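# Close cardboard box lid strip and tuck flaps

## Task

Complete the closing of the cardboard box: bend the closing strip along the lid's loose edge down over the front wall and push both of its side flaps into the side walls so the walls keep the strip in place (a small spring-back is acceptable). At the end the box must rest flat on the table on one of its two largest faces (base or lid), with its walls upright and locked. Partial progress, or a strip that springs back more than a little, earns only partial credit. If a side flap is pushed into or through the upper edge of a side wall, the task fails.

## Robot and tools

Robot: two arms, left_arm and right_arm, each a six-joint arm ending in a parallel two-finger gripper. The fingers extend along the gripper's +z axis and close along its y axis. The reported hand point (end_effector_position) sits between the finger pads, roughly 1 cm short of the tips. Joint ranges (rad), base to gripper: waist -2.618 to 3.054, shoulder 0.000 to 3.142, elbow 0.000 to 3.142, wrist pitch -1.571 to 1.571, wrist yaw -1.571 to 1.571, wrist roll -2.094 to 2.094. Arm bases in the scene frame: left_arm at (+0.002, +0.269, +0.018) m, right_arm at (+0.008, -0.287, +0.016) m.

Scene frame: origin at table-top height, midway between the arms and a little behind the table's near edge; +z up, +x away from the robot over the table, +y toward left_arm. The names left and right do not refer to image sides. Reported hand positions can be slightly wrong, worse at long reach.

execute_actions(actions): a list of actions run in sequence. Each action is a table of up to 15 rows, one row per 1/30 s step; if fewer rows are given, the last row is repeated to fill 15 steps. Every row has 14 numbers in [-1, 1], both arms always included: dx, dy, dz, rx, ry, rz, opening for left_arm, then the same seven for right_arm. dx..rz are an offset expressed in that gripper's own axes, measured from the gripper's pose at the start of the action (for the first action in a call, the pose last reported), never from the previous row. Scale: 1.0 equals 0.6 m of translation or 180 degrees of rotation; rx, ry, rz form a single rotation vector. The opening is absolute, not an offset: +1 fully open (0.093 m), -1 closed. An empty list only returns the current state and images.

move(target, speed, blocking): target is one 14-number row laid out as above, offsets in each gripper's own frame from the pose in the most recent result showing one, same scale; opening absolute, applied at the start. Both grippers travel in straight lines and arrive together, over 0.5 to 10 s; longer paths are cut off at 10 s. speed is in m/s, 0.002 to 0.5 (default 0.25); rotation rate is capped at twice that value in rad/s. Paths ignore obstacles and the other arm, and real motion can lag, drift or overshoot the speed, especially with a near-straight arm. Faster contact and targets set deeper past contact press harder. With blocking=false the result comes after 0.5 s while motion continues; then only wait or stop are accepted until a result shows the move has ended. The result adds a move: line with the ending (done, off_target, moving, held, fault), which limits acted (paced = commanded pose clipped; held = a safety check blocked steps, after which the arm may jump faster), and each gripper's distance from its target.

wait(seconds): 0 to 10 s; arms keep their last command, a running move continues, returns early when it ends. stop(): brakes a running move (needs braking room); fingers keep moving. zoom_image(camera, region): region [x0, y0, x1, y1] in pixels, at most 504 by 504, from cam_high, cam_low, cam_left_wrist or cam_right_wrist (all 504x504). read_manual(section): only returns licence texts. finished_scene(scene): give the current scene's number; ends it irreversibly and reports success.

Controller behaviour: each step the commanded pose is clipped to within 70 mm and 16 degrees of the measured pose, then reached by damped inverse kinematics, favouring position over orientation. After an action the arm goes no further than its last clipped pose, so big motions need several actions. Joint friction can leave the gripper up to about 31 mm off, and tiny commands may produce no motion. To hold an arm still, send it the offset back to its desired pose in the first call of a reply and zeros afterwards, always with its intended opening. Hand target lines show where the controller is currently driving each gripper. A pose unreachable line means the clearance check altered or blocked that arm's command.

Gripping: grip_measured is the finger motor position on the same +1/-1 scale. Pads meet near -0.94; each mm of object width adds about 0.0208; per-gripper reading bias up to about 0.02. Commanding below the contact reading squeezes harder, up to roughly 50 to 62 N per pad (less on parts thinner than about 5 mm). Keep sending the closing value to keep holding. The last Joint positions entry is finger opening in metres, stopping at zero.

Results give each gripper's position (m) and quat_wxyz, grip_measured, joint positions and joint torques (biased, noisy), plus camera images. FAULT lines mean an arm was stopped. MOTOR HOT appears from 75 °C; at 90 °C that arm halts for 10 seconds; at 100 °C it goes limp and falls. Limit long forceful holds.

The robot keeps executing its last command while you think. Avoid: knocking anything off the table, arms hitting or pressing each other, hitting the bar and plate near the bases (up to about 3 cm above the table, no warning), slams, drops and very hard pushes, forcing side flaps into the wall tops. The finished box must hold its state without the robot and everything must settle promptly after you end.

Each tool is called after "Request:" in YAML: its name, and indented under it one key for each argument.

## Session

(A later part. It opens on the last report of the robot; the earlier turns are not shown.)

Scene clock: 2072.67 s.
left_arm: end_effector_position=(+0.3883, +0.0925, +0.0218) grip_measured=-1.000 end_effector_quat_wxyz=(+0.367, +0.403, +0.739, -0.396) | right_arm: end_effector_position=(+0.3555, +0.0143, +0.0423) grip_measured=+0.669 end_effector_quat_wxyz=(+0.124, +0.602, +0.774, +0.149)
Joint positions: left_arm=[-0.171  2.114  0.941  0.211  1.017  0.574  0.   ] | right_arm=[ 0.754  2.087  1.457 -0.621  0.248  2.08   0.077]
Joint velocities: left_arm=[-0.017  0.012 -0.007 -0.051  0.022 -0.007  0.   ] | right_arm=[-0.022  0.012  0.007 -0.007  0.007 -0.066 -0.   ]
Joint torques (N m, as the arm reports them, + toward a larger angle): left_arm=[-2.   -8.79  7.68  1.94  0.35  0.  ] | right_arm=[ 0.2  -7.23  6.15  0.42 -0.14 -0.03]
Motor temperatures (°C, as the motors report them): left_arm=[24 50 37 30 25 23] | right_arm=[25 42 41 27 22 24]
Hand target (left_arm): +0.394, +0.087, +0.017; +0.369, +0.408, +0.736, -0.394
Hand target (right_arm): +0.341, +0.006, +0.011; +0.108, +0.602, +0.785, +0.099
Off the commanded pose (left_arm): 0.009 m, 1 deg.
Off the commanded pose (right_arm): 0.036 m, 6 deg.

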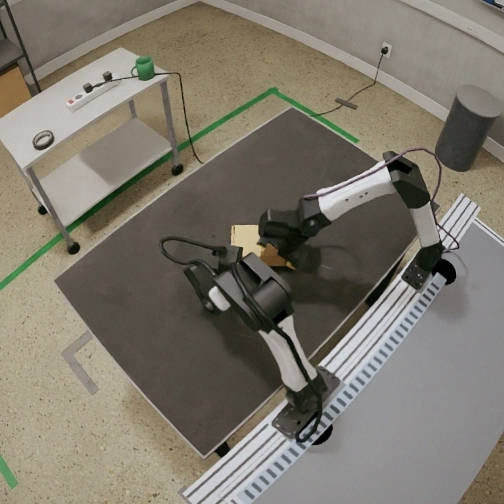

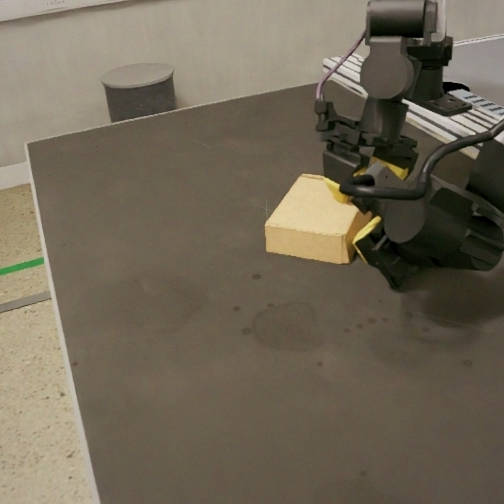

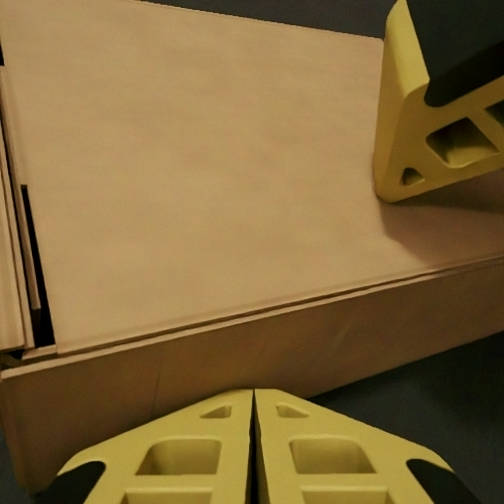

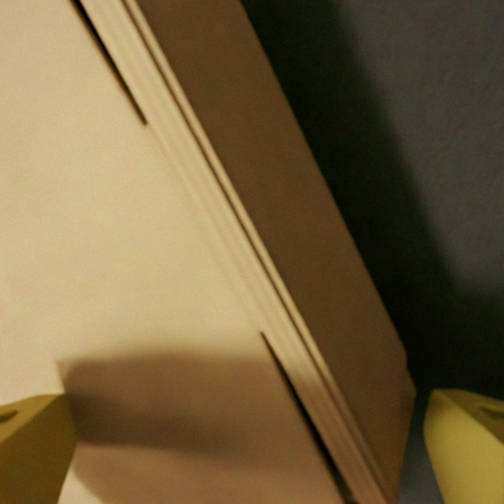

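Request:
execute_actions:
  actions:
    - [[-0.005,0.007,0.015,0,0,0,-1,-0.004,-0.041,0.043,0.031,-0.010,-0.004,0.67],[-0.006,0.009,0.018,0,0,0,-1,-0.004,-0.041,0.043,0.031,-0.010,-0.004,0.67],[-0.007,0.010,0.021,0,0,0,-1,-0.004,-0.041,0.043,0.031,-0.010,-0.004,0.67],[-0.008,0.012,0.024,0,0,0,-1,-0.004,-0.041,0.043,0.031,-0.010,-0.004,0.67],[-0.009,0.013,0.027,0,0,0,-1,-0.004,-0.041,0.043,0.031,-0.010,-0.004,0.67]]

Request:
zoom_image:
  camera: "cam_low"
  region: [250, 150, 410, 290]

Scene clock: 2078.13 s.
left_arm: end_effector_position=(+0.3953, +0.0873, +0.0221) grip_measured=-1.000 end_effector_quat_wxyz=(+0.365, +0.396, +0.743, -0.397) | right_arm: end_effector_position=(+0.3576, +0.0135, +0.0420) grip_measured=+0.669 end_effector_quat_wxyz=(+0.129, +0.606, +0.770, +0.150)
Joint positions: left_arm=[-0.185  2.128  0.966  0.224  1.005  0.531  0.   ] | right_arm=[ 0.754  2.09   1.457 -0.615  0.261  2.089  0.077]
Joint velocities: left_arm=[-0.012 -0.002 -0.012  0.051  0.051 -0.007  0.   ] | right_arm=[-0.032 -0.007  0.007  0.037 -0.037 -0.037  0.   ]
Joint torques (N m, as the arm reports them, + toward a larger angle): left_arm=[-2.19 -8.95  7.77  2.03  0.33  0.  ] | right_arm=[ 0.33 -7.21  6.26  0.42 -0.18 -0.12]
Motor temperatures (°C, as the motors report them): left_arm=[24 50 38 31 25 23] | right_arm=[25 42 41 27 22 24]
Hand target (left_arm): +0.401, +0.079, +0.018; +0.367, +0.403, +0.739, -0.396
Hand target (right_arm): +0.342, +0.007, +0.011; +0.109, +0.605, +0.782, +0.101
Off the commanded pose (left_arm): 0.011 m, 1 deg.
Off the commanded pose (right_arm): 0.036 m, 6 deg.

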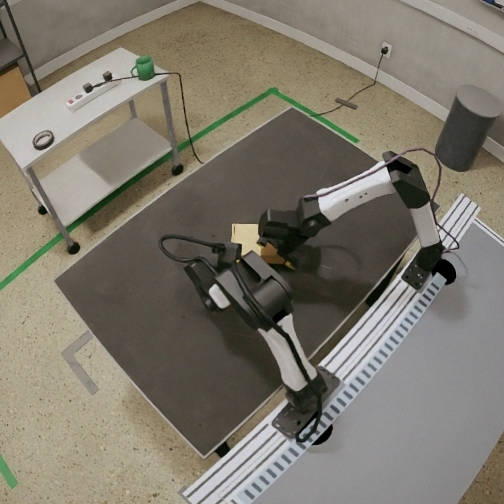

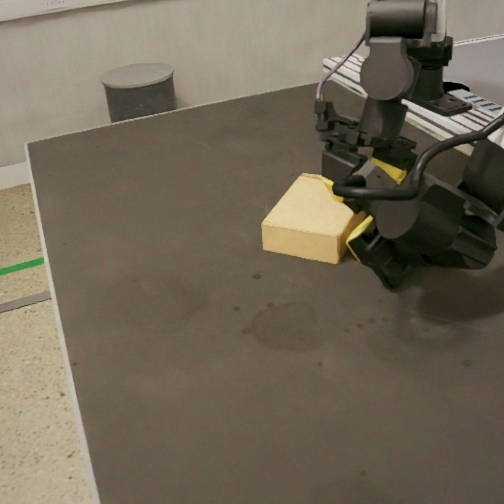

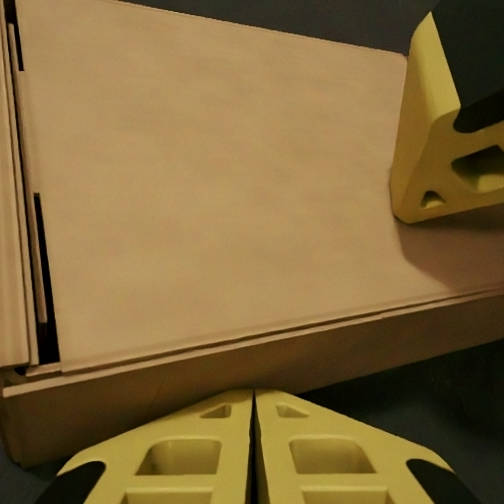

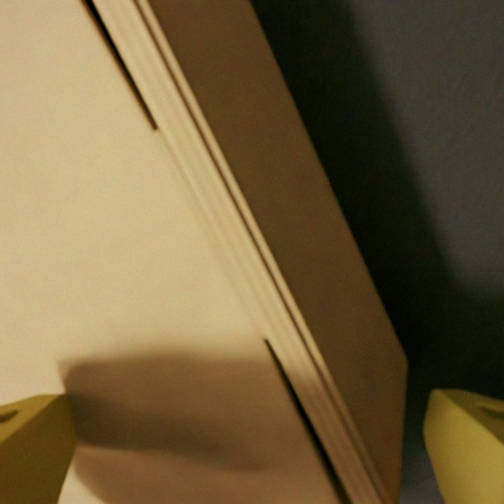

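Region (250, 150, 410, 290) of cam_low's 504x504 image, scaled by 3.150, with more detail than that image has; it fills the top 441 rows of this view, and the rest is white.

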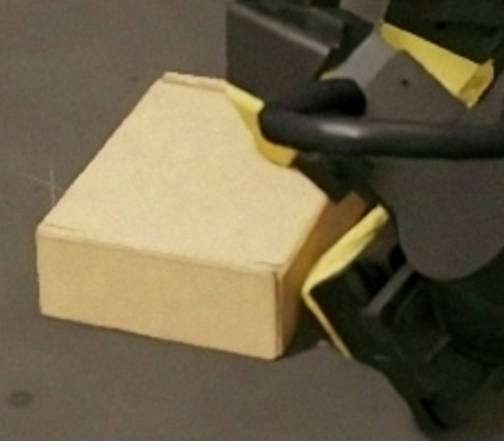

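Closed. Retract both arms.

Request:
move:
  target: [0.02,-0.03,-0.1,0,0,0,-1,0,0,-0.1,0,0,0,0.75]
  speed: 0.05

Request:
zoom_image:
  camera: "cam_low"
  region: [250, 150, 410, 290]

Scene clock: 2084.13 s.
left_arm: end_effector_position=(+0.3689, +0.1363, +0.0410) grip_measured=-1.000 end_effector_quat_wxyz=(+0.370, +0.401, +0.741, -0.392) | right_arm: end_effector_position=(+0.3382, +0.0024, +0.0895) grip_measured=+0.748 end_effector_quat_wxyz=(+0.127, +0.605, +0.773, +0.144)
Joint positions: left_arm=[-0.045  2.     0.906 -0.041  1.072  0.777  0.   ] | right_arm=[ 0.773  1.967  1.478 -0.777  0.262  2.105  0.081]
Joint velocities: left_arm=[ 0.002  0.002 -0.007 -0.022 -0.022 -0.007  0.   ] | right_arm=[-0.022  0.002 -0.007 -0.007 -0.022  0.007  0.001]
Joint torques (N m, as the arm reports them, + toward a larger angle): left_arm=[ -0.22 -11.5    4.14   1.11   0.54   0.14] | right_arm=[  1.6  -11.6    7.61   0.66   0.08  -0.05]
Motor temperatures (°C, as the motors report them): left_arm=[24 50 38 31 25 23] | right_arm=[25 42 41 27 22 24]
Hand target (left_arm): +0.360, +0.137, +0.041; +0.364, +0.397, +0.743, -0.397
Hand target (right_arm): +0.336, +0.009, +0.098; +0.127, +0.601, +0.774, +0.151
Off the commanded pose (left_arm): 0.008 m, 1 deg.
Off the commanded pose (right_arm): 0.011 m, 1 deg.
joint sent to its limit (right arm) — the command would take joint 6 (wrist roll) past its upper limit, so that joint was sent only as far as its limit.
move: off_target (right_arm)

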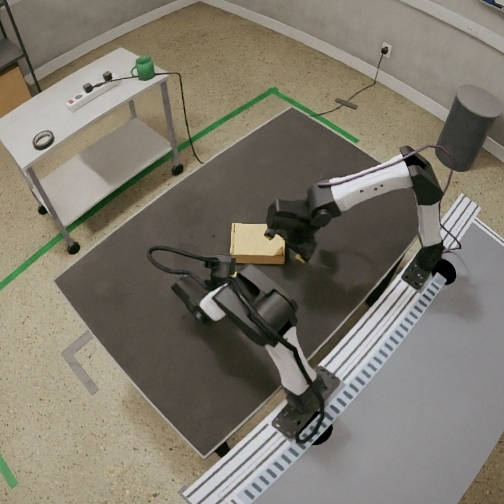

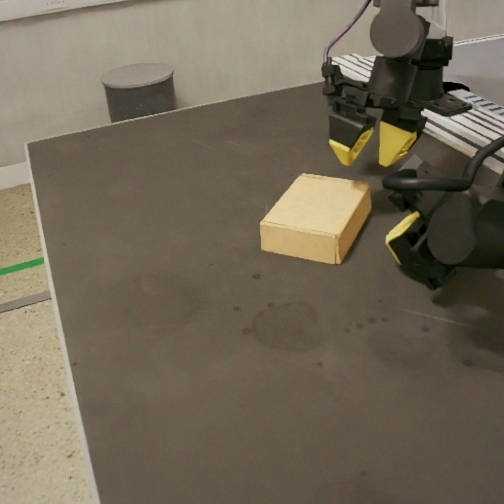

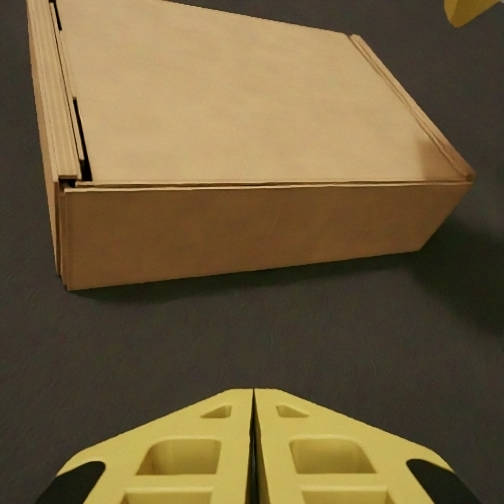

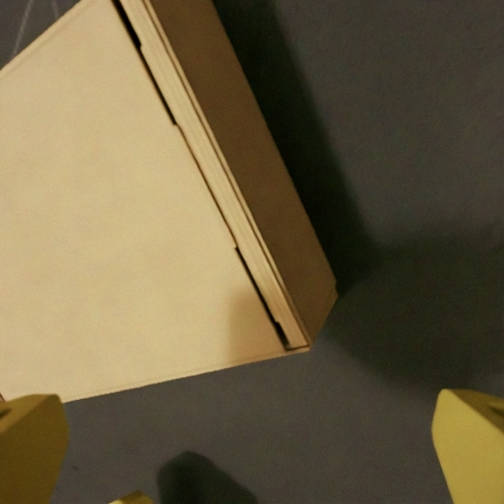

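Region (250, 150, 410, 290) of cam_low's 504x504 image, scaled by 3.150, with more detail than that image has; it fills the top 441 rows of this view, and the rest is white.

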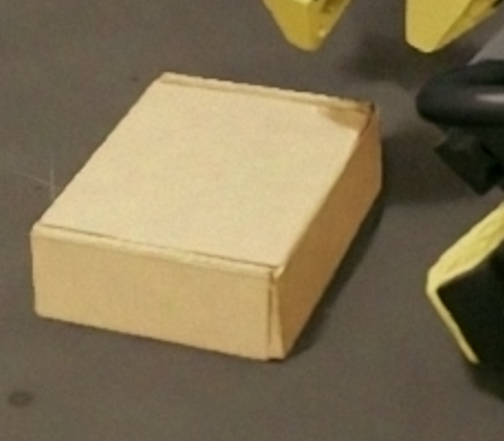

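Request:
finished_scene:
  scene: 2

The scene is finished: the task was done.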